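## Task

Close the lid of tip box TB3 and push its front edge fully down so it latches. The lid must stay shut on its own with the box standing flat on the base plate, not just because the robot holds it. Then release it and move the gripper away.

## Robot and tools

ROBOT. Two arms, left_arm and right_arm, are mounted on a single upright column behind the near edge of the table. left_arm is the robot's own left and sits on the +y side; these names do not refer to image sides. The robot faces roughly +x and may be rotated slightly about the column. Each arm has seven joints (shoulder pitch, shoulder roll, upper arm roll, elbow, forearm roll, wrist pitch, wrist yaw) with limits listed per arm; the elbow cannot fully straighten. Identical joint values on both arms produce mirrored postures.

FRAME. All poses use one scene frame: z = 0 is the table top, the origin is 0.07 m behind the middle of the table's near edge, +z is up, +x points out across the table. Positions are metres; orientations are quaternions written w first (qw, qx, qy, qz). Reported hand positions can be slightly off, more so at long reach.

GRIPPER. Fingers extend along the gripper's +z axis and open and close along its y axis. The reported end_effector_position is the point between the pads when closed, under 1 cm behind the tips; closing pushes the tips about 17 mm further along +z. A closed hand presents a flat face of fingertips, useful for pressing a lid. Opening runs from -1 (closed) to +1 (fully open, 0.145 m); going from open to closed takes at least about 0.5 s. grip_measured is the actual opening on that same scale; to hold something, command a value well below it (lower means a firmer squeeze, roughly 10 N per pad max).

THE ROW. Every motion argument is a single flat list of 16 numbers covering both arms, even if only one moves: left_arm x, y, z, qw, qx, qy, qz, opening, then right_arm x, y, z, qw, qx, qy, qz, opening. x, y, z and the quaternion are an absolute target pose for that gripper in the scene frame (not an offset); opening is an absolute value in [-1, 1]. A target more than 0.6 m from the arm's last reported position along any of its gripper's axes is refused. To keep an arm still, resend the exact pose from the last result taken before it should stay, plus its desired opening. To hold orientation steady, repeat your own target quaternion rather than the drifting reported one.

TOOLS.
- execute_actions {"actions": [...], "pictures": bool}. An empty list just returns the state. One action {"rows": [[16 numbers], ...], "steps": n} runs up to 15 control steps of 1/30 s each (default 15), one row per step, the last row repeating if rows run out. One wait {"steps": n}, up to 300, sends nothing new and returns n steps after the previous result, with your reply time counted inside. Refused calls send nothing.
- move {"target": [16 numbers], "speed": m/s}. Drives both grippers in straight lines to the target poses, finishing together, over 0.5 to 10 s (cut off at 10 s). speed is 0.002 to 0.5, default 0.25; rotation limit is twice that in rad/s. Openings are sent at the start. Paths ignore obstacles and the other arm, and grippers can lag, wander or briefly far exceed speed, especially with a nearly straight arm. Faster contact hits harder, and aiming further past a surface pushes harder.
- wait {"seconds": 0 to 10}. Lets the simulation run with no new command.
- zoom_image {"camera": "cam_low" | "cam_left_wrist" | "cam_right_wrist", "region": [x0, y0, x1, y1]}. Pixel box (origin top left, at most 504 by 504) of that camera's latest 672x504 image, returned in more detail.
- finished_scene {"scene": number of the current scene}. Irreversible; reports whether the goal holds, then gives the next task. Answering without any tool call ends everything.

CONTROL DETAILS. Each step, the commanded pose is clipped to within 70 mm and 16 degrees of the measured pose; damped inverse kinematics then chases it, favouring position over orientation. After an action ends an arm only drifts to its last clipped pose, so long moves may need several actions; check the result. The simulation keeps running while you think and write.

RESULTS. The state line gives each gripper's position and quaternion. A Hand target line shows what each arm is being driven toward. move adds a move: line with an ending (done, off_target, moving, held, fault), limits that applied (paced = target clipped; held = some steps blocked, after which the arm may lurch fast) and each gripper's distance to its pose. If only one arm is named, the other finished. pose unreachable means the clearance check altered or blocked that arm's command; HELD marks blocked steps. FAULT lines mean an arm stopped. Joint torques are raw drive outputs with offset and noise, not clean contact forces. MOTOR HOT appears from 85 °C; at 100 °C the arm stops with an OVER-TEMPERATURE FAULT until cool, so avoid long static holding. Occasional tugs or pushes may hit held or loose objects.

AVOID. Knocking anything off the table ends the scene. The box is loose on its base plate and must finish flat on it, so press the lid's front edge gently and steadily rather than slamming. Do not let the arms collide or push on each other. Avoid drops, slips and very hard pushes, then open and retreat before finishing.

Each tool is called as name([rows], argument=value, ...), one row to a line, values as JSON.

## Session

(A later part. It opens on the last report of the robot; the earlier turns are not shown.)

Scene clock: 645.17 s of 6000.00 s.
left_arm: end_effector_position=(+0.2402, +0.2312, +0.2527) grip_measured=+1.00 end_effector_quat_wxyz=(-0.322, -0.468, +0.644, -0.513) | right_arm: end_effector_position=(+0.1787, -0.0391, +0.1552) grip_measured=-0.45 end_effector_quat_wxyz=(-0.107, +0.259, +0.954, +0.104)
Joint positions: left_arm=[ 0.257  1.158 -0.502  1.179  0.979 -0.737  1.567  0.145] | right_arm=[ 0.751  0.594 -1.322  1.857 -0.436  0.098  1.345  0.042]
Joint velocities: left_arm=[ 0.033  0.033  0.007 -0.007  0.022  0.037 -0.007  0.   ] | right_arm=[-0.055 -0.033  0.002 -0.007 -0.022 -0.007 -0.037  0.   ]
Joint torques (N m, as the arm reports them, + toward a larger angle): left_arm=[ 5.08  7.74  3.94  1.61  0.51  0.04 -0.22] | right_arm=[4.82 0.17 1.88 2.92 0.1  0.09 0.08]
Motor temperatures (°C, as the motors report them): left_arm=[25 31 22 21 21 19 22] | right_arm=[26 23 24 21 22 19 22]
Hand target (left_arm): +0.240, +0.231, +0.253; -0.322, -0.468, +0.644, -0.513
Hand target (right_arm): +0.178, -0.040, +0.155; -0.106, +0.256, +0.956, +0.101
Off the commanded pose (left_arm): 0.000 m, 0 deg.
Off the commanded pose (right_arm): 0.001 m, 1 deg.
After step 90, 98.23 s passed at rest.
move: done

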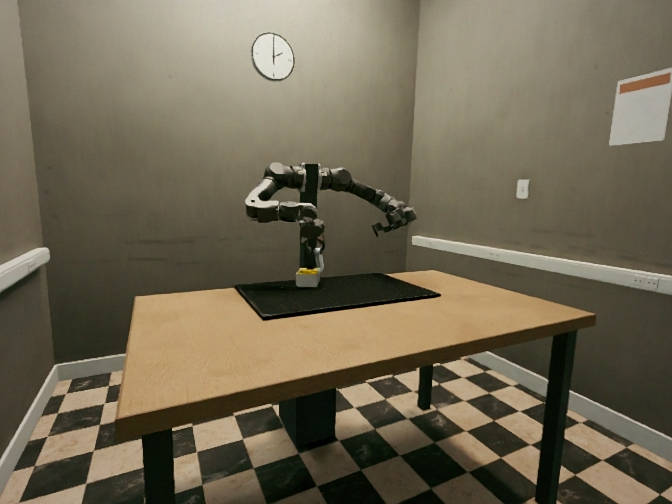

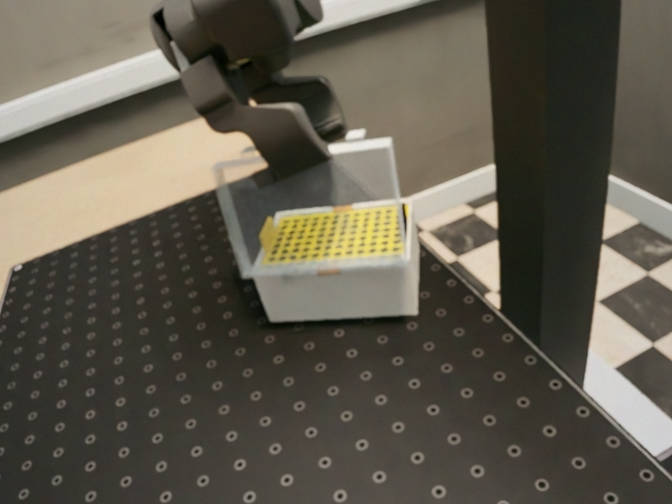

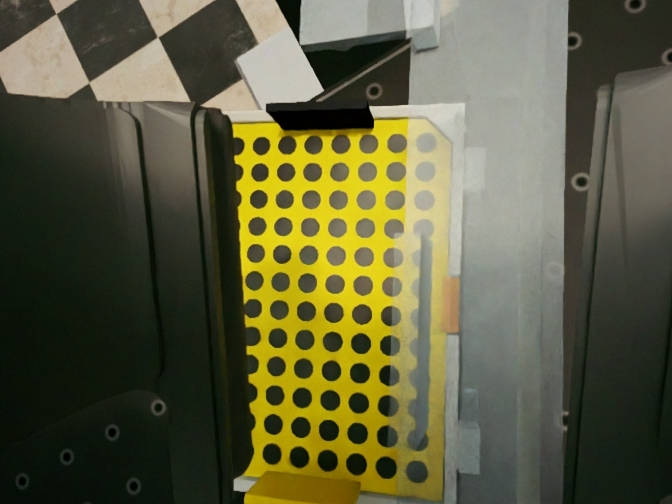

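execute_actions([
  {"rows": [[0.2402,0.2312,0.2526,-0.322,-0.468,0.644,-0.513,1.0,0.1779,-0.0400,0.1555,-0.1069,0.2556,0.9554,0.1015,-0.462],[0.2402,0.2312,0.2526,-0.322,-0.468,0.644,-0.513,1.0,0.1781,-0.0401,0.1555,-0.1069,0.2556,0.9554,0.1015,-0.474],[0.2402,0.2312,0.2526,-0.322,-0.468,0.644,-0.513,1.0,0.1783,-0.0402,0.1555,-0.1069,0.2556,0.9554,0.1015,-0.486],[0.2402,0.2312,0.2526,-0.322,-0.468,0.644,-0.513,1.0,0.1785,-0.0404,0.1555,-0.1069,0.2556,0.9554,0.1015,-0.498],[0.2402,0.2312,0.2526,-0.322,-0.468,0.644,-0.513,1.0,0.1787,-0.0405,0.1556,-0.1069,0.2556,0.9554,0.1015,-0.51],[0.2402,0.2312,0.2526,-0.322,-0.468,0.644,-0.513,1.0,0.1790,-0.0406,0.1556,-0.1069,0.2556,0.9554,0.1015,-0.522],[0.2402,0.2312,0.2526,-0.322,-0.468,0.644,-0.513,1.0,0.1792,-0.0407,0.1557,-0.1069,0.2556,0.9554,0.1015,-0.534],[0.2402,0.2312,0.2526,-0.322,-0.468,0.644,-0.513,1.0,0.1794,-0.0409,0.1557,-0.1069,0.2556,0.9554,0.1015,-0.546],[0.2402,0.2312,0.2526,-0.322,-0.468,0.644,-0.513,1.0,0.1796,-0.0410,0.1558,-0.1069,0.2556,0.9554,0.1015,-0.558],[0.2402,0.2312,0.2526,-0.322,-0.468,0.644,-0.513,1.0,0.1799,-0.0411,0.1558,-0.1069,0.2556,0.9554,0.1015,-0.57],[0.2402,0.2312,0.2526,-0.322,-0.468,0.644,-0.513,1.0,0.1801,-0.0413,0.1559,-0.1069,0.2556,0.9554,0.1015,-0.582],[0.2402,0.2312,0.2526,-0.322,-0.468,0.644,-0.513,1.0,0.1803,-0.0414,0.1559,-0.1069,0.2556,0.9554,0.1015,-0.594],[0.2402,0.2312,0.2526,-0.322,-0.468,0.644,-0.513,1.0,0.1805,-0.0415,0.156,-0.1069,0.2556,0.9554,0.1015,-0.606],[0.2402,0.2312,0.2526,-0.322,-0.468,0.644,-0.513,1.0,0.1808,-0.0417,0.156,-0.1069,0.2556,0.9554,0.1015,-0.618],[0.2402,0.2312,0.2526,-0.322,-0.468,0.644,-0.513,1.0,0.1810,-0.0418,0.156,-0.1069,0.2556,0.9554,0.1015,-0.63]], "steps": 15},
])

Scene clock: 684.23 s of 6000.00 s.
left_arm: end_effector_position=(+0.2402, +0.2312, +0.2527) grip_measured=+1.00 end_effector_quat_wxyz=(-0.322, -0.468, +0.644, -0.513) | right_arm: end_effector_position=(+0.1799, -0.0406, +0.1555) grip_measured=-0.63 end_effector_quat_wxyz=(-0.107, +0.256, +0.955, +0.103)
Joint positions: left_arm=[ 0.257  1.158 -0.502  1.179  0.979 -0.737  1.567  0.145] | right_arm=[ 0.757  0.598 -1.322  1.852 -0.43   0.085  1.346  0.028]
Joint velocities: left_arm=[ 0.055  0.033 -0.002 -0.012 -0.022  0.022 -0.022  0.   ] | right_arm=[ 0.033  0.055 -0.007 -0.022 -0.051  0.007  0.022 -0.001]
Joint torques (N m, as the arm reports them, + toward a larger angle): left_arm=[ 4.92  7.79  4.05  1.69  0.5   0.03 -0.19] | right_arm=[4.99 0.53 2.63 2.05 0.2  0.08 0.04]
Motor temperatures (°C, as the motors report them): left_arm=[25 32 22 21 21 19 22] | right_arm=[27 23 23 21 22 19 21]
Hand target (left_arm): +0.240, +0.231, +0.253; -0.322, -0.468, +0.644, -0.513
Hand target (right_arm): +0.181, -0.042, +0.156; -0.107, +0.256, +0.955, +0.101
Off the commanded pose (left_arm): 0.000 m, 0 deg.
Off the commanded pose (right_arm): 0.002 m, 0 deg.
Steps of this call (steps 1 to 90: nothing new was sent; then 35.57 s passed at rest; steps 91 to 105: all 15 steps of this action). Readings (end_effector_position):
91: left_arm (+0.2402, +0.2312, +0.2527) | right_arm (+0.1786, -0.0392, +0.1552)
92: left_arm (+0.2402, +0.2312, +0.2527) | right_arm (+0.1786, -0.0391, +0.1552)
94: left_arm (+0.2402, +0.2312, +0.2527) | right_arm (+0.1786, -0.0392, +0.1552)
98: left_arm (+0.2402, +0.2312, +0.2527) | right_arm (+0.1786, -0.0395, +0.1554)
105: the state above

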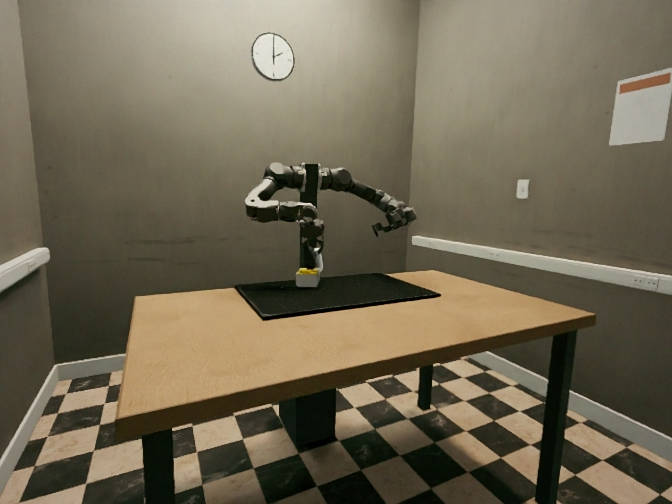

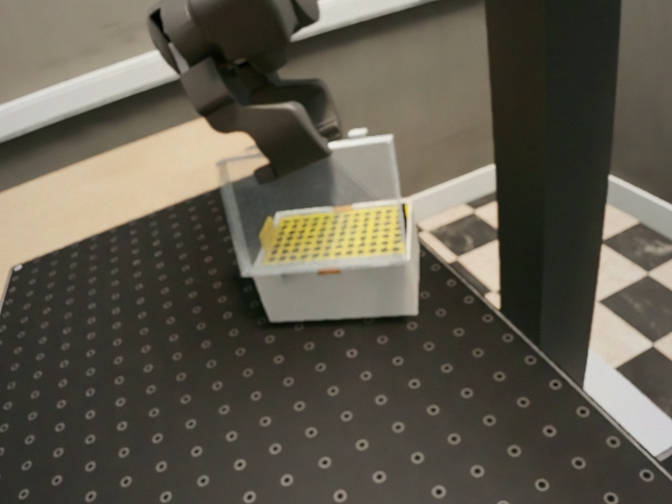

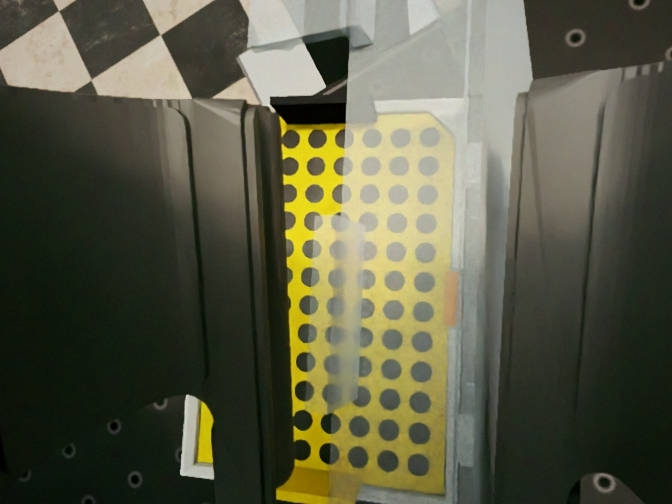

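move(target=[0.2402, 0.2312, 0.2526, -0.322, -0.468, 0.644, -0.513, 1.0, 0.1687, -0.0623, 0.1495, -0.0828, 0.2420, 0.9490, 0.1839, -0.63], speed=0.06)

Scene clock: 690.60 s of 6000.00 s.
left_arm: end_effector_position=(+0.2402, +0.2312, +0.2527) grip_measured=+1.00 end_effector_quat_wxyz=(-0.322, -0.468, +0.644, -0.513) | right_arm: end_effector_position=(+0.1680, -0.0639, +0.1479) grip_measured=-0.63 end_effector_quat_wxyz=(-0.084, +0.244, +0.949, +0.179)
Joint positions: left_arm=[ 0.257  1.158 -0.502  1.179  0.979 -0.737  1.567  0.145] | right_arm=[ 0.653  0.821 -1.322  1.966 -0.486 -0.038  1.087  0.028]
Joint velocities: left_arm=[ 0.033 -0.055 -0.017  0.022 -0.007 -0.007  0.037 -0.   ] | right_arm=[-0.055  0.011 -0.017  0.017 -0.007  0.051  0.022  0.   ]
Joint torques (N m, as the arm reports them, + toward a larger angle): left_arm=[ 4.98  7.75  3.94  1.67  0.49  0.01 -0.21] | right_arm=[ 3.35  0.97  2.6   3.07  0.09  0.05 -0.45]
Motor temperatures (°C, as the motors report them): left_arm=[25 32 22 21 21 19 22] | right_arm=[27 23 24 21 22 19 21]
Hand target (left_arm): +0.240, +0.231, +0.253; -0.322, -0.468, +0.644, -0.513
Hand target (right_arm): +0.169, -0.062, +0.149; -0.083, +0.242, +0.949, +0.184
Off the commanded pose (left_arm): 0.000 m, 0 deg.
Off the commanded pose (right_arm): 0.002 m, 1 deg.
After step 90, 1.70 s passed at rest.
move: done

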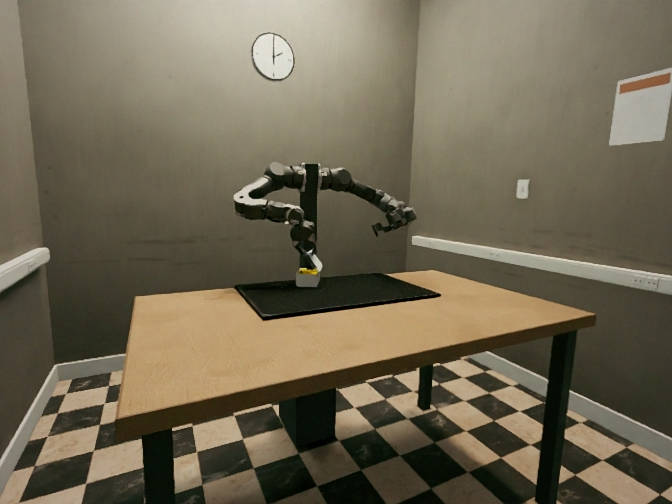

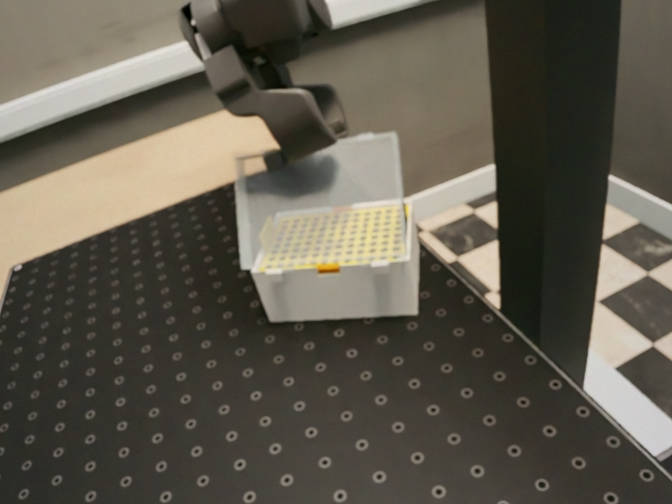

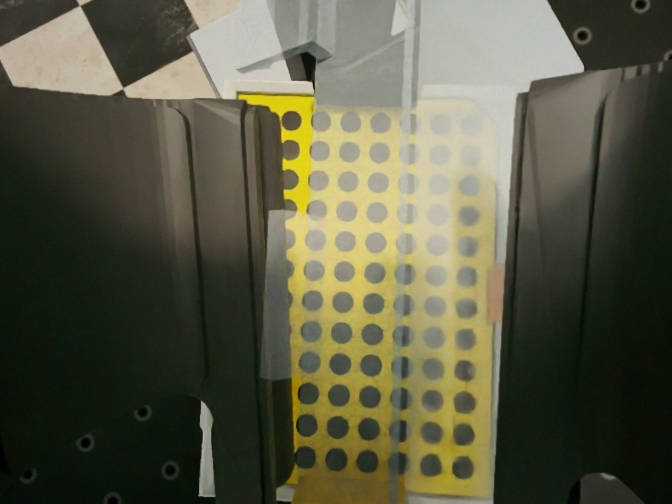

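zoom_image(camera="cam_low", region=[275, 225, 345, 295])

Region (275, 225, 345, 295) of cam_low's 672x504 image, scaled by 7.200, with more detail than that image has.

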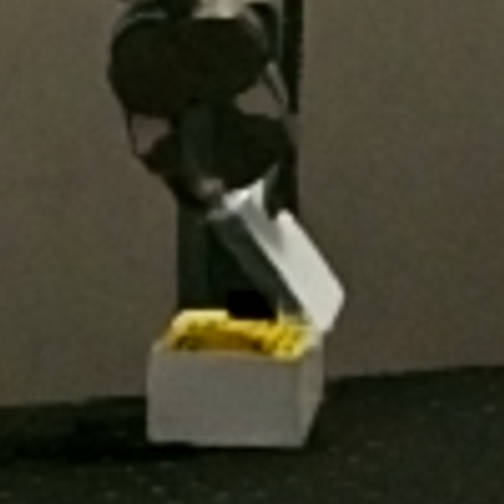

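move(target=[0.2402, 0.2312, 0.2526, -0.322, -0.468, 0.644, -0.513, 1.0, 0.1548, -0.0855, 0.1315, -0.0137, 0.2217, 0.9201, 0.3228, -0.63], speed=0.08)

Scene clock: 754.53 s of 6000.00 s.
left_arm: end_effector_position=(+0.2402, +0.2312, +0.2527) grip_measured=+1.00 end_effector_quat_wxyz=(-0.322, -0.468, +0.644, -0.513) | right_arm: end_effector_position=(+0.1533, -0.0852, +0.1304) grip_measured=-0.63 end_effector_quat_wxyz=(-0.016, +0.223, +0.921, +0.320)
Joint positions: left_arm=[ 0.257  1.158 -0.502  1.179  0.979 -0.737  1.567  0.145] | right_arm=[ 0.408  1.07  -1.322  1.976 -0.756 -0.185  0.489  0.028]
Joint velocities: left_arm=[ 0.055  0.099  0.002 -0.002  0.066 -0.037 -0.022  0.   ] | right_arm=[ 0.033 -0.033  0.007 -0.007  0.066  0.066 -0.051  0.   ]
Joint torques (N m, as the arm reports them, + toward a larger angle): left_arm=[ 5.09  7.75  3.93  1.66  0.51  0.04 -0.2 ] | right_arm=[ 1.94  2.64  2.03  2.36  0.06  0.02 -0.66]
Motor temperatures (°C, as the motors report them): left_arm=[25 32 22 21 21 19 22] | right_arm=[26 23 24 21 22 19 22]
Hand target (left_arm): +0.240, +0.231, +0.253; -0.322, -0.468, +0.644, -0.513
Hand target (right_arm): +0.154, -0.085, +0.131; -0.015, +0.222, +0.920, +0.322
Off the commanded pose (left_arm): 0.000 m, 0 deg.
Off the commanded pose (right_arm): 0.002 m, 1 deg.
After step 90, 58.60 s passed at rest.
move: done

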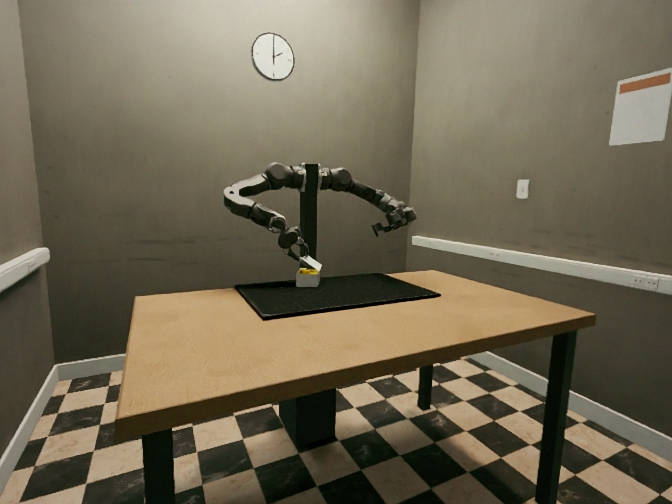

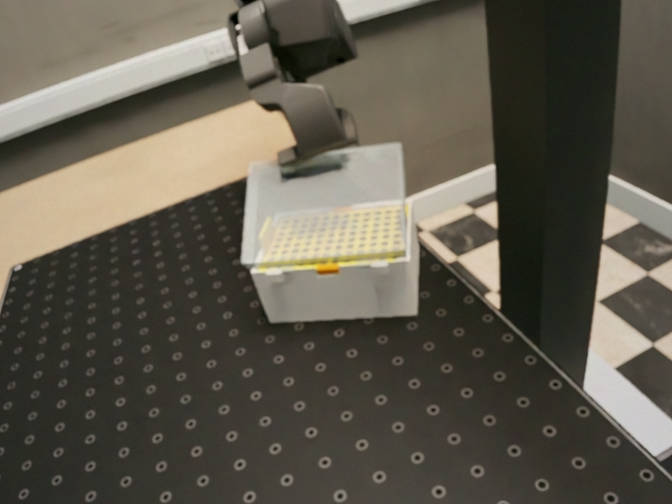

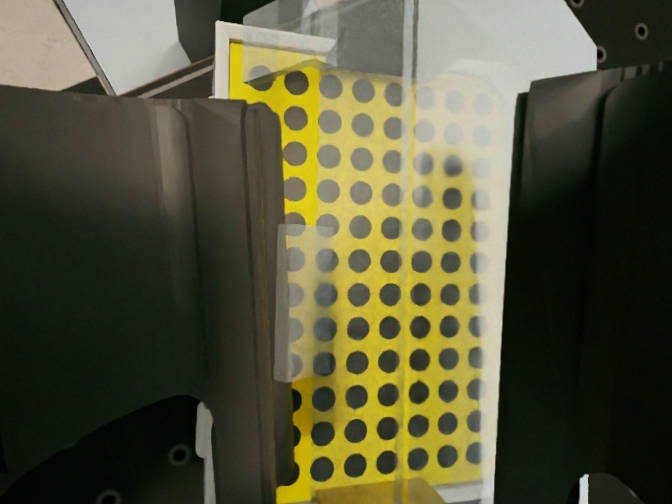

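move(target=[0.2402, 0.2312, 0.2526, -0.322, -0.468, 0.644, -0.513, 1.0, 0.1495, -0.0948, 0.1085, 0.0470, 0.2162, 0.8857, 0.4080, -0.63], speed=0.07)

Scene clock: 789.77 s of 6000.00 s.
left_arm: end_effector_position=(+0.2402, +0.2312, +0.2527) grip_measured=+1.00 end_effector_quat_wxyz=(-0.322, -0.468, +0.644, -0.513) | right_arm: end_effector_position=(+0.1476, -0.0951, +0.1073) grip_measured=-0.63 end_effector_quat_wxyz=(+0.042, +0.217, +0.887, +0.404)
Joint positions: left_arm=[ 0.257  1.158 -0.502  1.179  0.979 -0.737  1.567  0.145] | right_arm=[ 0.234  1.085 -1.322  1.817 -0.972 -0.164  0.046  0.028]
Joint velocities: left_arm=[-0.033  0.033 -0.022 -0.002  0.007 -0.007 -0.037 -0.   ] | right_arm=[-0.011 -0.099  0.012  0.007 -0.037 -0.066 -0.051 -0.   ]
Joint torques (N m, as the arm reports them, + toward a larger angle): left_arm=[ 5.09  7.74  4.01  1.71  0.49  0.02 -0.18] | right_arm=[ 1.22  2.55  1.84  2.36  0.02  0.22 -0.75]
Motor temperatures (°C, as the motors report them): left_arm=[25 32 22 21 21 19 22] | right_arm=[25 24 24 21 22 19 22]
Hand target (left_arm): +0.240, +0.231, +0.253; -0.322, -0.468, +0.644, -0.513
Hand target (right_arm): +0.149, -0.094, +0.108; +0.046, +0.217, +0.886, +0.408
Off the commanded pose (left_arm): 0.000 m, 0 deg.
Off the commanded pose (right_arm): 0.002 m, 1 deg.
After step 90, 30.37 s passed at rest.
move: done

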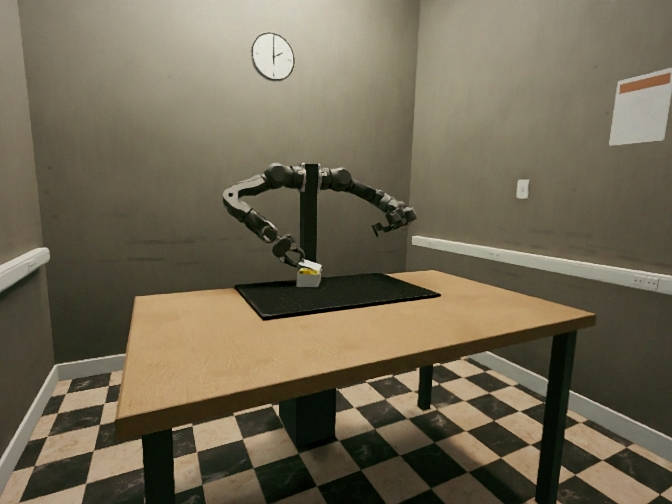

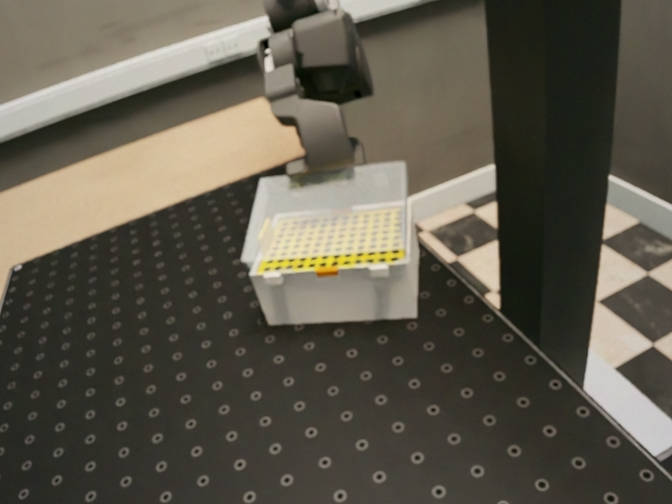

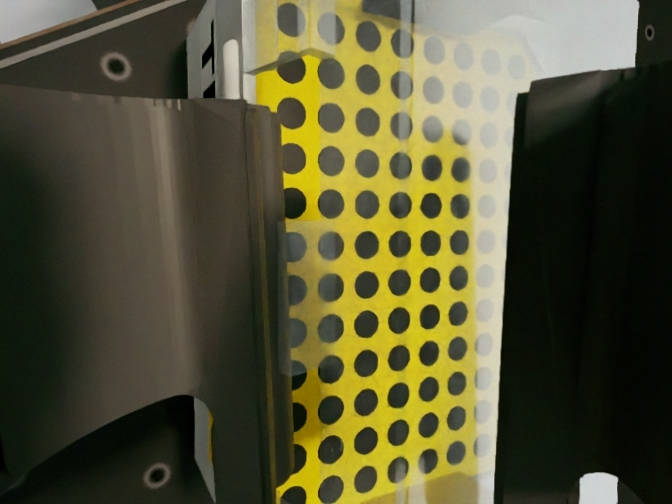

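execute_actions(actions=[])

Scene clock: 826.13 s of 6000.00 s.
left_arm: end_effector_position=(+0.2402, +0.2312, +0.2527) grip_measured=+1.00 end_effector_quat_wxyz=(-0.322, -0.468, +0.644, -0.513) | right_arm: end_effector_position=(+0.1477, -0.0950, +0.1073) grip_measured=-0.63 end_effector_quat_wxyz=(+0.043, +0.217, +0.887, +0.405)
Joint positions: left_arm=[ 0.257  1.158 -0.502  1.179  0.979 -0.737  1.567  0.145] | right_arm=[ 0.234  1.085 -1.322  1.817 -0.972 -0.164  0.046  0.028]
Joint velocities: left_arm=[-0.055  0.033  0.012  0.002 -0.007  0.007  0.022  0.   ] | right_arm=[ 0.011  0.033  0.012  0.007 -0.022  0.007 -0.022 -0.   ]
Joint torques (N m, as the arm reports them, + toward a larger angle): left_arm=[ 4.9   7.69  4.01  1.72  0.5   0.03 -0.2 ] | right_arm=[ 1.23  2.55  1.85  2.34  0.03  0.22 -0.76]
Motor temperatures (°C, as the motors report them): left_arm=[26 32 22 21 21 19 22] | right_arm=[25 24 24 21 22 19 22]
Hand target (left_arm): +0.240, +0.231, +0.253; -0.322, -0.468, +0.644, -0.513
Hand target (right_arm): +0.149, -0.094, +0.108; +0.046, +0.217, +0.886, +0.408
Off the commanded pose (left_arm): 0.000 m, 0 deg.
Off the commanded pose (right_arm): 0.002 m, 1 deg.
Steps of this call (steps 1 to 90: nothing new was sent; then 33.37 s passed at rest). Readings (end_effector_position):
1: left_arm (+0.2402, +0.2312, +0.2527) | right_arm (+0.1476, -0.0951, +0.1073)
2: left_arm (+0.2402, +0.2312, +0.2527) | right_arm (+0.1477, -0.0950, +0.1073)
4: left_arm (+0.2402, +0.2312, +0.2527) | right_arm (+0.1477, -0.0950, +0.1073)
8: left_arm (+0.2402, +0.2312, +0.2527) | right_arm (+0.1477, -0.0950, +0.1073)
90: the state above

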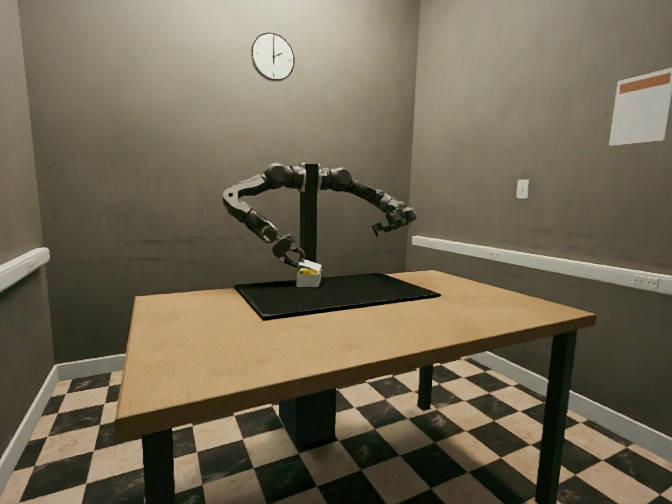

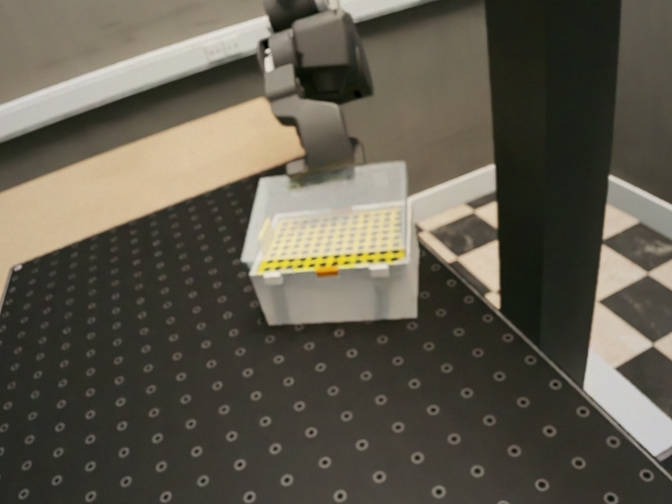

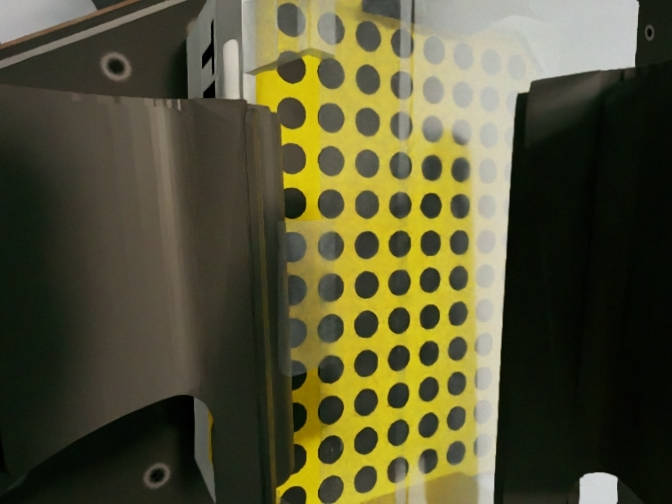

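move(target=[0.2402,0.2312,0.2526,-0.322,-0.468,0.644,-0.513,1.0, 0.1452,-0.1013,0.0915,0.0860,0.2175,0.8592,0.4548,-0.63], speed=0.05)

Scene clock: 853.30 s of 6000.00 s.
left_arm: end_effector_position=(+0.2402, +0.2312, +0.2527) grip_measured=+1.00 end_effector_quat_wxyz=(-0.322, -0.468, +0.644, -0.513) | right_arm: end_effector_position=(+0.1441, -0.1012, +0.0907) grip_measured=-0.63 end_effector_quat_wxyz=(+0.082, +0.219, +0.861, +0.452)
Joint positions: left_arm=[ 0.257  1.158 -0.502  1.179  0.979 -0.737  1.567  0.145] | right_arm=[ 0.142  1.04  -1.322  1.665 -1.067 -0.112 -0.219  0.028]
Joint velocities: left_arm=[ 0.077  0.055 -0.017  0.002 -0.022 -0.007 -0.037  0.   ] | right_arm=[-0.033 -0.033  0.022 -0.002  0.051  0.022  0.037 -0.   ]
Joint torques (N m, as the arm reports them, + toward a larger angle): left_arm=[ 5.04  7.75  4.02  1.65  0.5   0.02 -0.21] | right_arm=[ 0.78  2.8   1.53  2.14  0.    0.24 -0.81]
Motor temperatures (°C, as the motors report them): left_arm=[26 33 22 21 21 19 22] | right_arm=[25 24 23 21 22 19 22]
Hand target (left_arm): +0.240, +0.231, +0.253; -0.322, -0.468, +0.644, -0.513
Hand target (right_arm): +0.145, -0.101, +0.091; +0.085, +0.218, +0.859, +0.455
Off the commanded pose (left_arm): 0.000 m, 0 deg.
Off the commanded pose (right_arm): 0.001 m, 1 deg.
After step 90, 22.50 s passed at rest.
move: done

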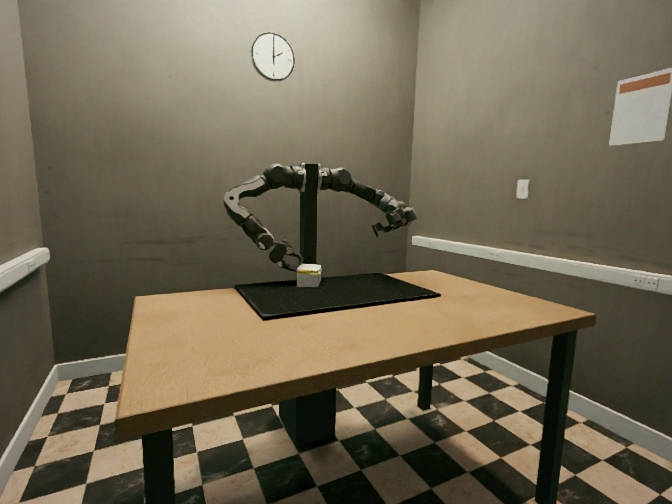

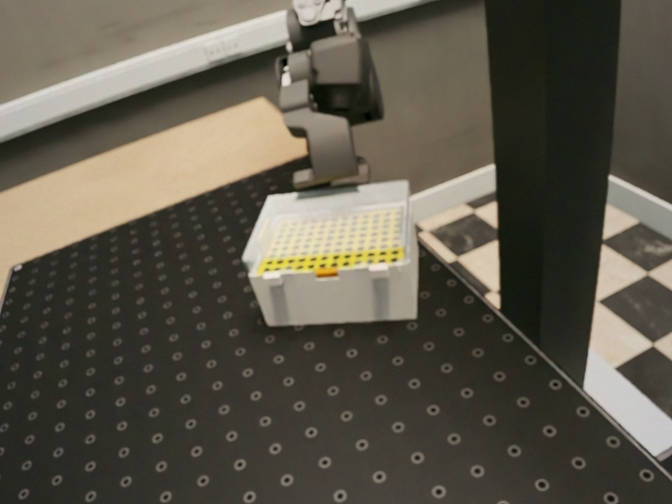

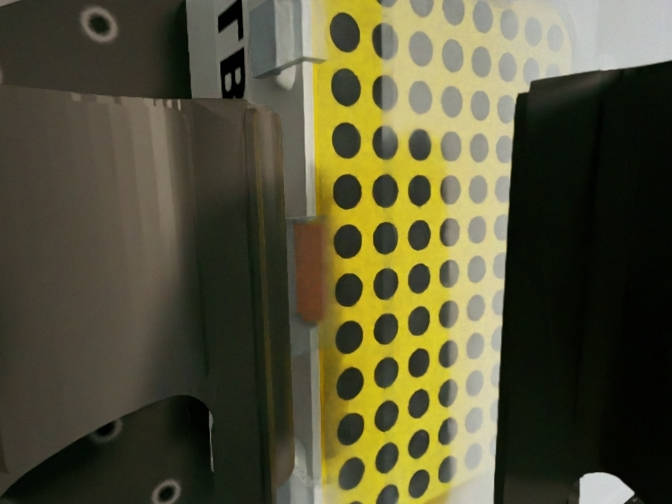

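zoom_image(camera="cam_low", region=[260, 230, 350, 300])

zoom_image(camera="cam_left_wrist", region=[220, 140, 440, 340])

Region (260, 230, 350, 300) of cam_low's 672x504 image, scaled by 5.600, with more detail than that image has.

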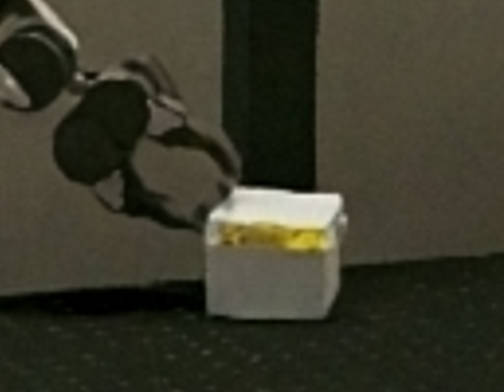

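Region (220, 140, 440, 340) of cam_left_wrist's 672x504 image, scaled by 2.291, with more detail than that image has; it fills the top 458 rows of this view, and the rest is white.

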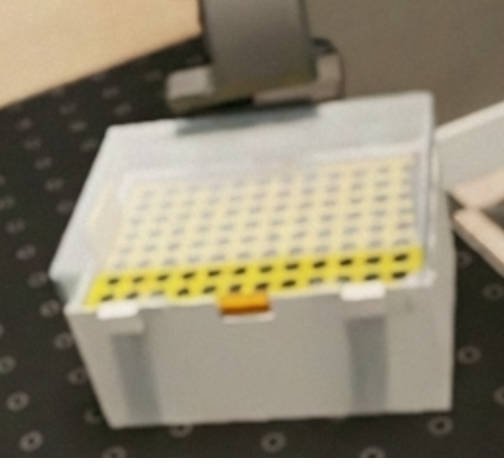

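move(target=[0.2402,0.2312,0.2526,-0.322,-0.468,0.644,-0.513,1.0, 0.1437,-0.1020,0.127,-0.0102,0.2632,0.9601,0.0932,-0.63], speed=0.2)

Scene clock: 959.53 s of 6000.00 s.
left_arm: end_effector_position=(+0.2402, +0.2312, +0.2527) grip_measured=+1.00 end_effector_quat_wxyz=(-0.322, -0.468, +0.644, -0.513) | right_arm: end_effector_position=(+0.1467, -0.1028, +0.1281) grip_measured=-0.63 end_effector_quat_wxyz=(-0.005, +0.262, +0.960, +0.096)
Joint positions: left_arm=[ 0.257  1.158 -0.502  1.179  0.979 -0.737  1.567  0.145] | right_arm=[ 0.497  0.903 -1.329  2.082 -0.783  0.119  1.158  0.028]
Joint velocities: left_arm=[ 0.011 -0.077 -0.012 -0.017 -0.037 -0.022 -0.037  0.   ] | right_arm=[-0.033  0.011  0.007  0.002  0.066  0.022 -0.022 -0.   ]
Joint torques (N m, as the arm reports them, + toward a larger angle): left_arm=[ 5.03  7.59  3.93  1.67  0.53  0.03 -0.19] | right_arm=[2.14 1.57 1.59 3.16 0.08 0.27 0.06]
Motor temperatures (°C, as the motors report them): left_arm=[26 33 22 21 21 19 22] | right_arm=[24 24 23 21 22 19 23]
Hand target (left_arm): +0.240, +0.231, +0.253; -0.322, -0.468, +0.644, -0.513
Hand target (right_arm): +0.145, -0.103, +0.128; -0.006, +0.263, +0.960, +0.094
Off the commanded pose (left_arm): 0.000 m, 0 deg.
Off the commanded pose (right_arm): 0.003 m, 1 deg.
After step 90, 100.93 s passed at rest.
move: done

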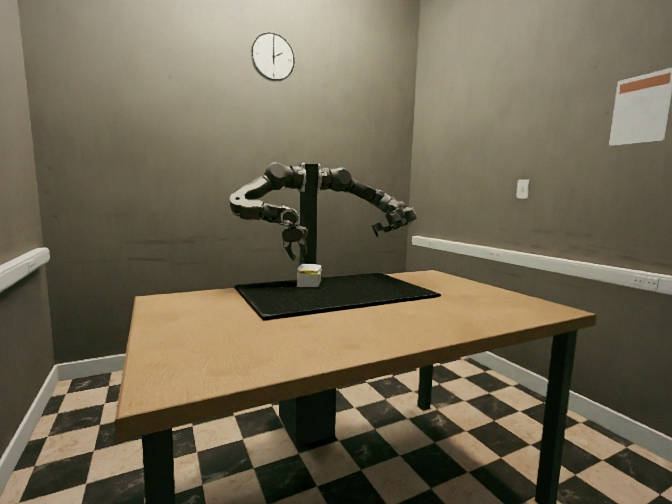

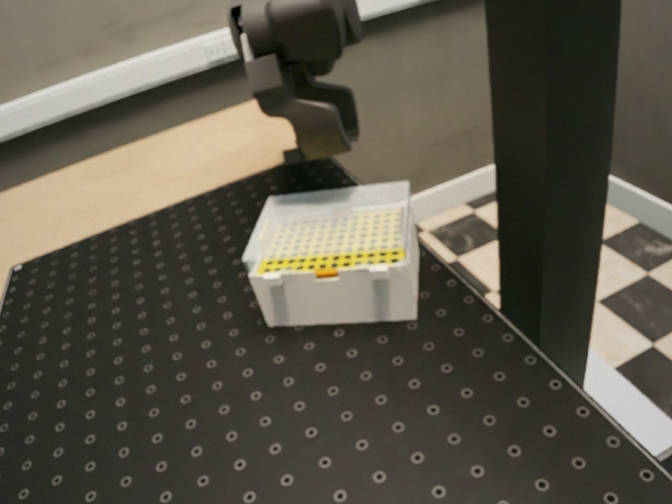

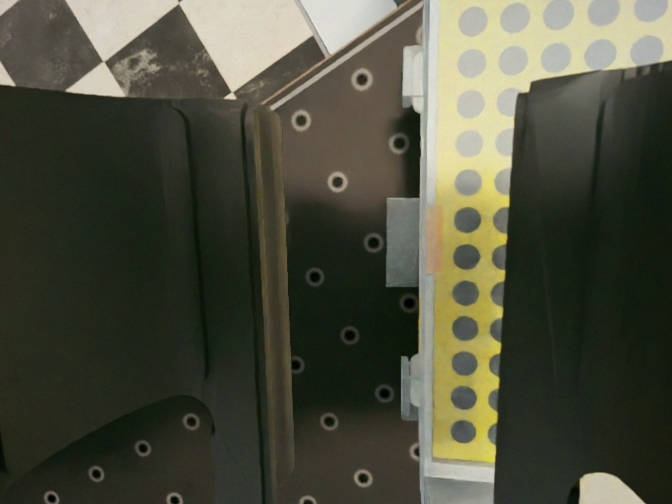

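move(target=[0.2402,0.2312,0.2526,-0.322,-0.468,0.644,-0.513,1.0, 0.1505,-0.0900,0.107,-0.0102,0.2632,0.9601,0.0932,-1.0], speed=0.08)

Scene clock: 1024.80 s of 6000.00 s.
left_arm: end_effector_position=(+0.2402, +0.2312, +0.2527) grip_measured=+1.00 end_effector_quat_wxyz=(-0.322, -0.468, +0.644, -0.513) | right_arm: end_effector_position=(+0.1510, -0.0900, +0.1077) grip_measured=-1.00 end_effector_quat_wxyz=(-0.010, +0.265, +0.960, +0.092)
Joint positions: left_arm=[ 0.257  1.158 -0.502  1.179  0.979 -0.737  1.567  0.145] | right_arm=[ 0.479  0.801 -1.343  1.968 -0.814  0.116  1.148  0.   ]
Joint velocities: left_arm=[-0.055 -0.099 -0.017 -0.022  0.007  0.037 -0.007  0.   ] | right_arm=[ 0.011 -0.033 -0.012 -0.002 -0.007 -0.051 -0.037 -0.   ]
Joint torques (N m, as the arm reports them, + toward a larger angle): left_arm=[ 5.07  7.69  4.02  1.67  0.52  0.03 -0.21] | right_arm=[ 2.05  1.27  1.57  2.59  0.01  0.1  -0.34]
Motor temperatures (°C, as the motors report them): left_arm=[26 33 22 21 21 19 22] | right_arm=[24 24 23 21 22 19 22]
Hand target (left_arm): +0.240, +0.231, +0.253; -0.322, -0.468, +0.644, -0.513
Hand target (right_arm): +0.151, -0.090, +0.107; -0.011, +0.263, +0.960, +0.093
Off the commanded pose (left_arm): 0.000 m, 0 deg.
Off the commanded pose (right_arm): 0.001 m, 0 deg.
After step 90, 61.57 s passed at rest.
move: done

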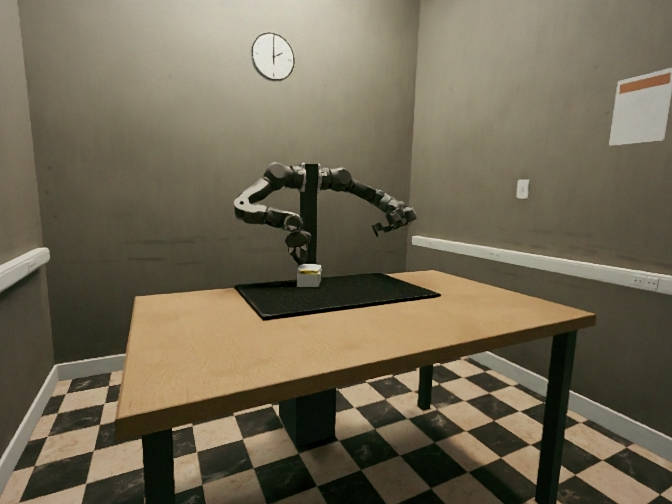

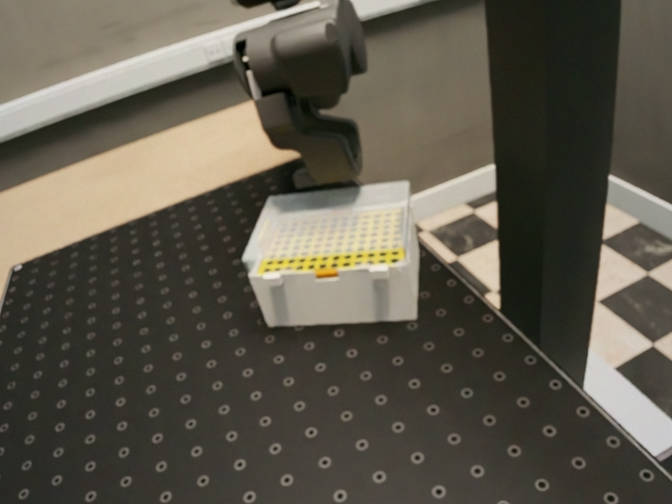

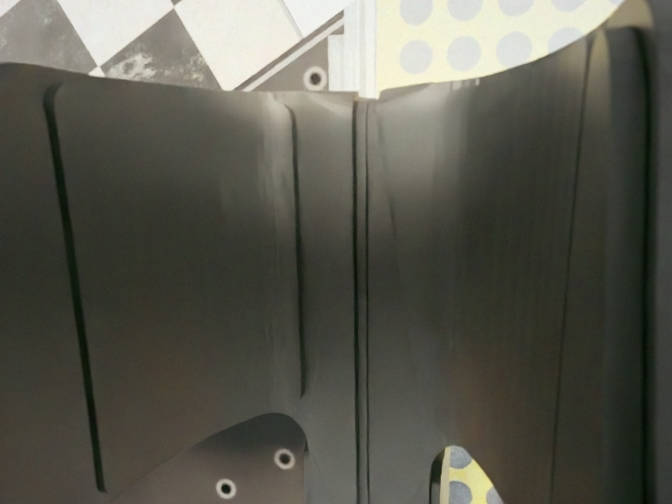

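zoom_image(camera="cam_low", region=[270, 225, 345, 295])

Region (270, 225, 345, 295) of cam_low's 672x504 image, scaled by 6.720, with more detail than that image has; it fills the top 470 rows of this view, and the rest is white.

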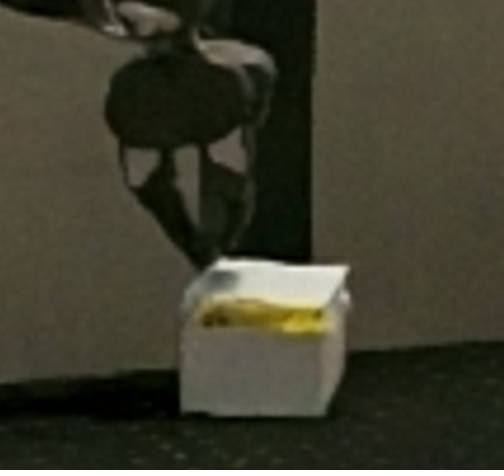

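move(target=[0.2402,0.2312,0.2526,-0.322,-0.468,0.644,-0.513,1.0, 0.1520,-0.0875,0.091,-0.0102,0.2632,0.9601,0.0932,-1.0], speed=0.02)

Scene clock: 1043.30 s of 6000.00 s.
left_arm: end_effector_position=(+0.2402, +0.2312, +0.2527) grip_measured=+1.00 end_effector_quat_wxyz=(-0.322, -0.468, +0.644, -0.513) | right_arm: end_effector_position=(+0.1534, -0.0884, +0.0929) grip_measured=-1.00 end_effector_quat_wxyz=(-0.008, +0.265, +0.960, +0.091)
Joint positions: left_arm=[ 0.257  1.158 -0.502  1.179  0.979 -0.737  1.567  0.145] | right_arm=[ 0.454  0.765 -1.344  1.896 -0.846  0.096  1.115  0.   ]
Joint velocities: left_arm=[ 0.055  0.011  0.012  0.032 -0.11  -0.007 -0.037  0.   ] | right_arm=[-0.033 -0.033  0.017 -0.007  0.022 -0.066  0.022 -0.   ]
Joint torques (N m, as the arm reports them, + toward a larger angle): left_arm=[ 4.94  7.62  3.9   1.64  0.51  0.03 -0.18] | right_arm=[ 1.39  0.54  1.35  1.68  0.02  0.03 -0.54]
Motor temperatures (°C, as the motors report them): left_arm=[26 33 22 21 21 19 22] | right_arm=[24 24 23 21 22 19 22]
Hand target (left_arm): +0.240, +0.231, +0.253; -0.322, -0.468, +0.644, -0.513
Hand target (right_arm): +0.152, -0.087, +0.091; -0.010, +0.263, +0.960, +0.093
Off the commanded pose (left_arm): 0.000 m, 0 deg.
Off the commanded pose (right_arm): 0.003 m, 0 deg.
After step 90, 14.43 s passed at rest.
move: done

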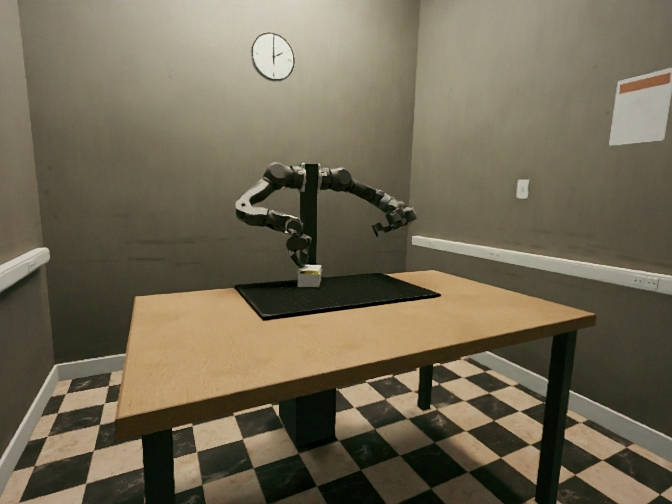

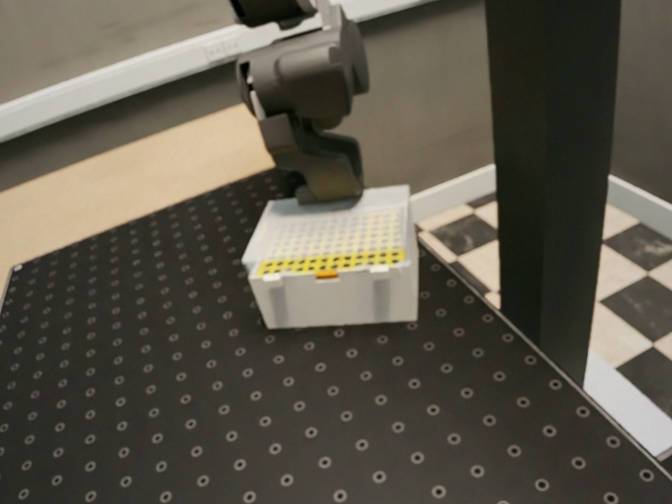

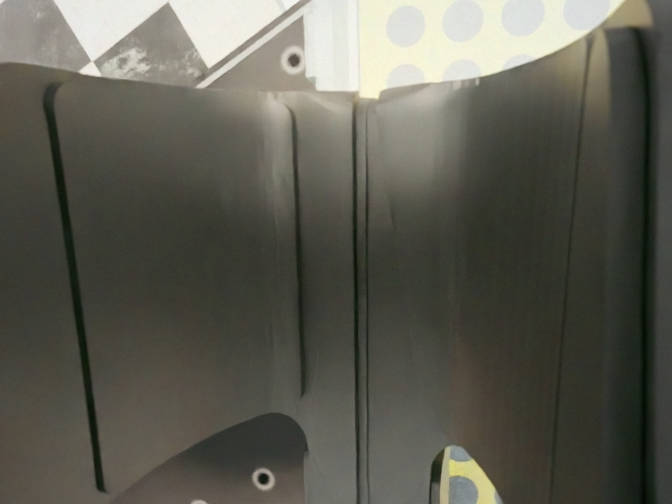

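move(target=[0.2402,0.2312,0.2526,-0.322,-0.468,0.644,-0.513,1.0, 0.1525,-0.0880,0.0860,-0.0102,0.2632,0.9601,0.0932,-1.0], speed=0.01)

Scene clock: 1048.50 s of 6000.00 s.
left_arm: end_effector_position=(+0.2402, +0.2312, +0.2527) grip_measured=+1.00 end_effector_quat_wxyz=(-0.322, -0.468, +0.644, -0.513) | right_arm: end_effector_position=(+0.1554, -0.0875, +0.0917) grip_measured=-1.00 end_effector_quat_wxyz=(-0.007, +0.262, +0.960, +0.094)
Joint positions: left_arm=[ 0.257  1.158 -0.502  1.179  0.979 -0.737  1.567  0.145] | right_arm=[ 0.45   0.759 -1.337  1.886 -0.851  0.084  1.107  0.   ]
Joint velocities: left_arm=[ 0.011 -0.055 -0.007 -0.002  0.007  0.066 -0.066  0.   ] | right_arm=[-0.011  0.033 -0.007  0.017  0.007  0.007  0.066  0.   ]
Joint torques (N m, as the arm reports them, + toward a larger angle): left_arm=[ 4.9   7.61  3.94  1.66  0.51  0.03 -0.2 ] | right_arm=[-0.15  0.26  0.64 -0.55 -0.07  0.09 -0.83]
Motor temperatures (°C, as the motors report them): left_arm=[26 33 22 21 21 19 22] | right_arm=[24 24 23 21 22 19 22]
Hand target (left_arm): +0.240, +0.231, +0.253; -0.322, -0.468, +0.644, -0.513
Hand target (right_arm): +0.152, -0.088, +0.086; -0.010, +0.263, +0.960, +0.093
Off the commanded pose (left_arm): 0.000 m, 0 deg.
Off the commanded pose (right_arm): 0.006 m, 0 deg.
After step 90, 1.27 s passed at rest.
move: off_target (right_arm)

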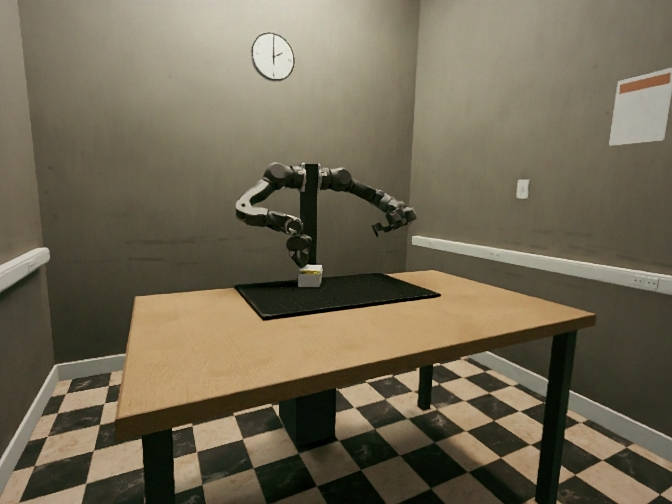

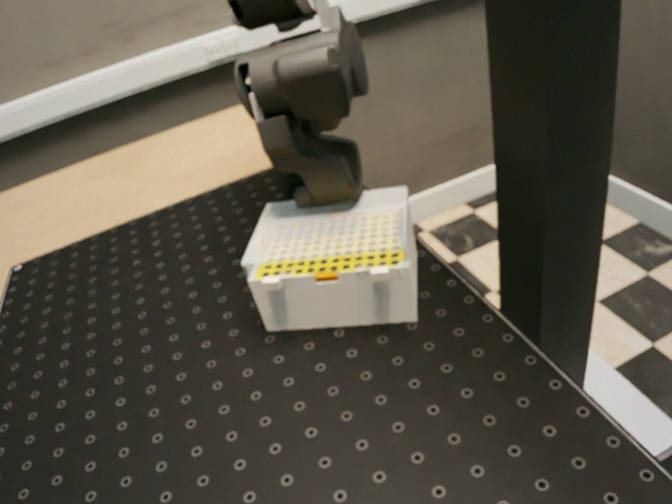

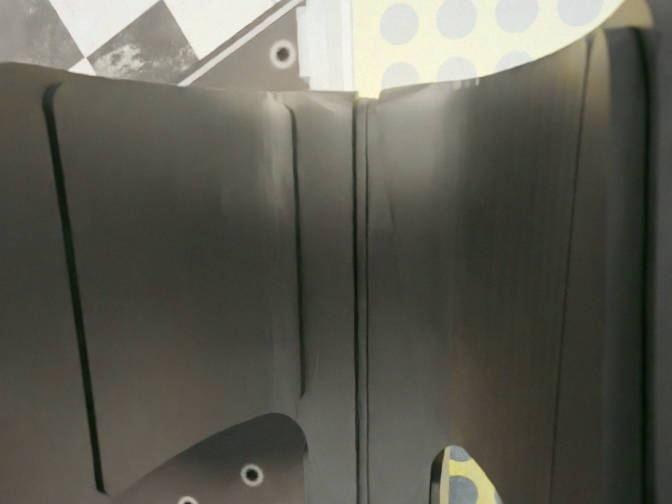

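zoom_image(camera="cam_low", region=[285, 250, 335, 295])

zoom_image(camera="cam_right_wrist", region=[240, 0, 420, 110])

Region (285, 250, 335, 295) of cam_low's 672x504 image, scaled by 10.080, with more detail than that image has; it fills the top 454 rows of this view, and the rest is white.

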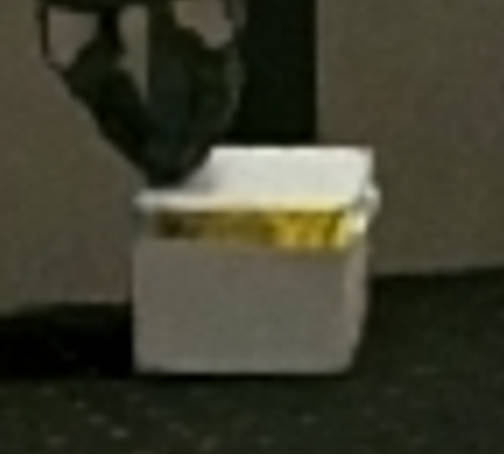

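Region (240, 0, 420, 110) of cam_right_wrist's 672x504 image, scaled by 2.800, with more detail than that image has.

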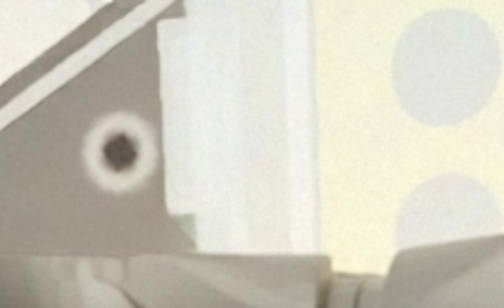

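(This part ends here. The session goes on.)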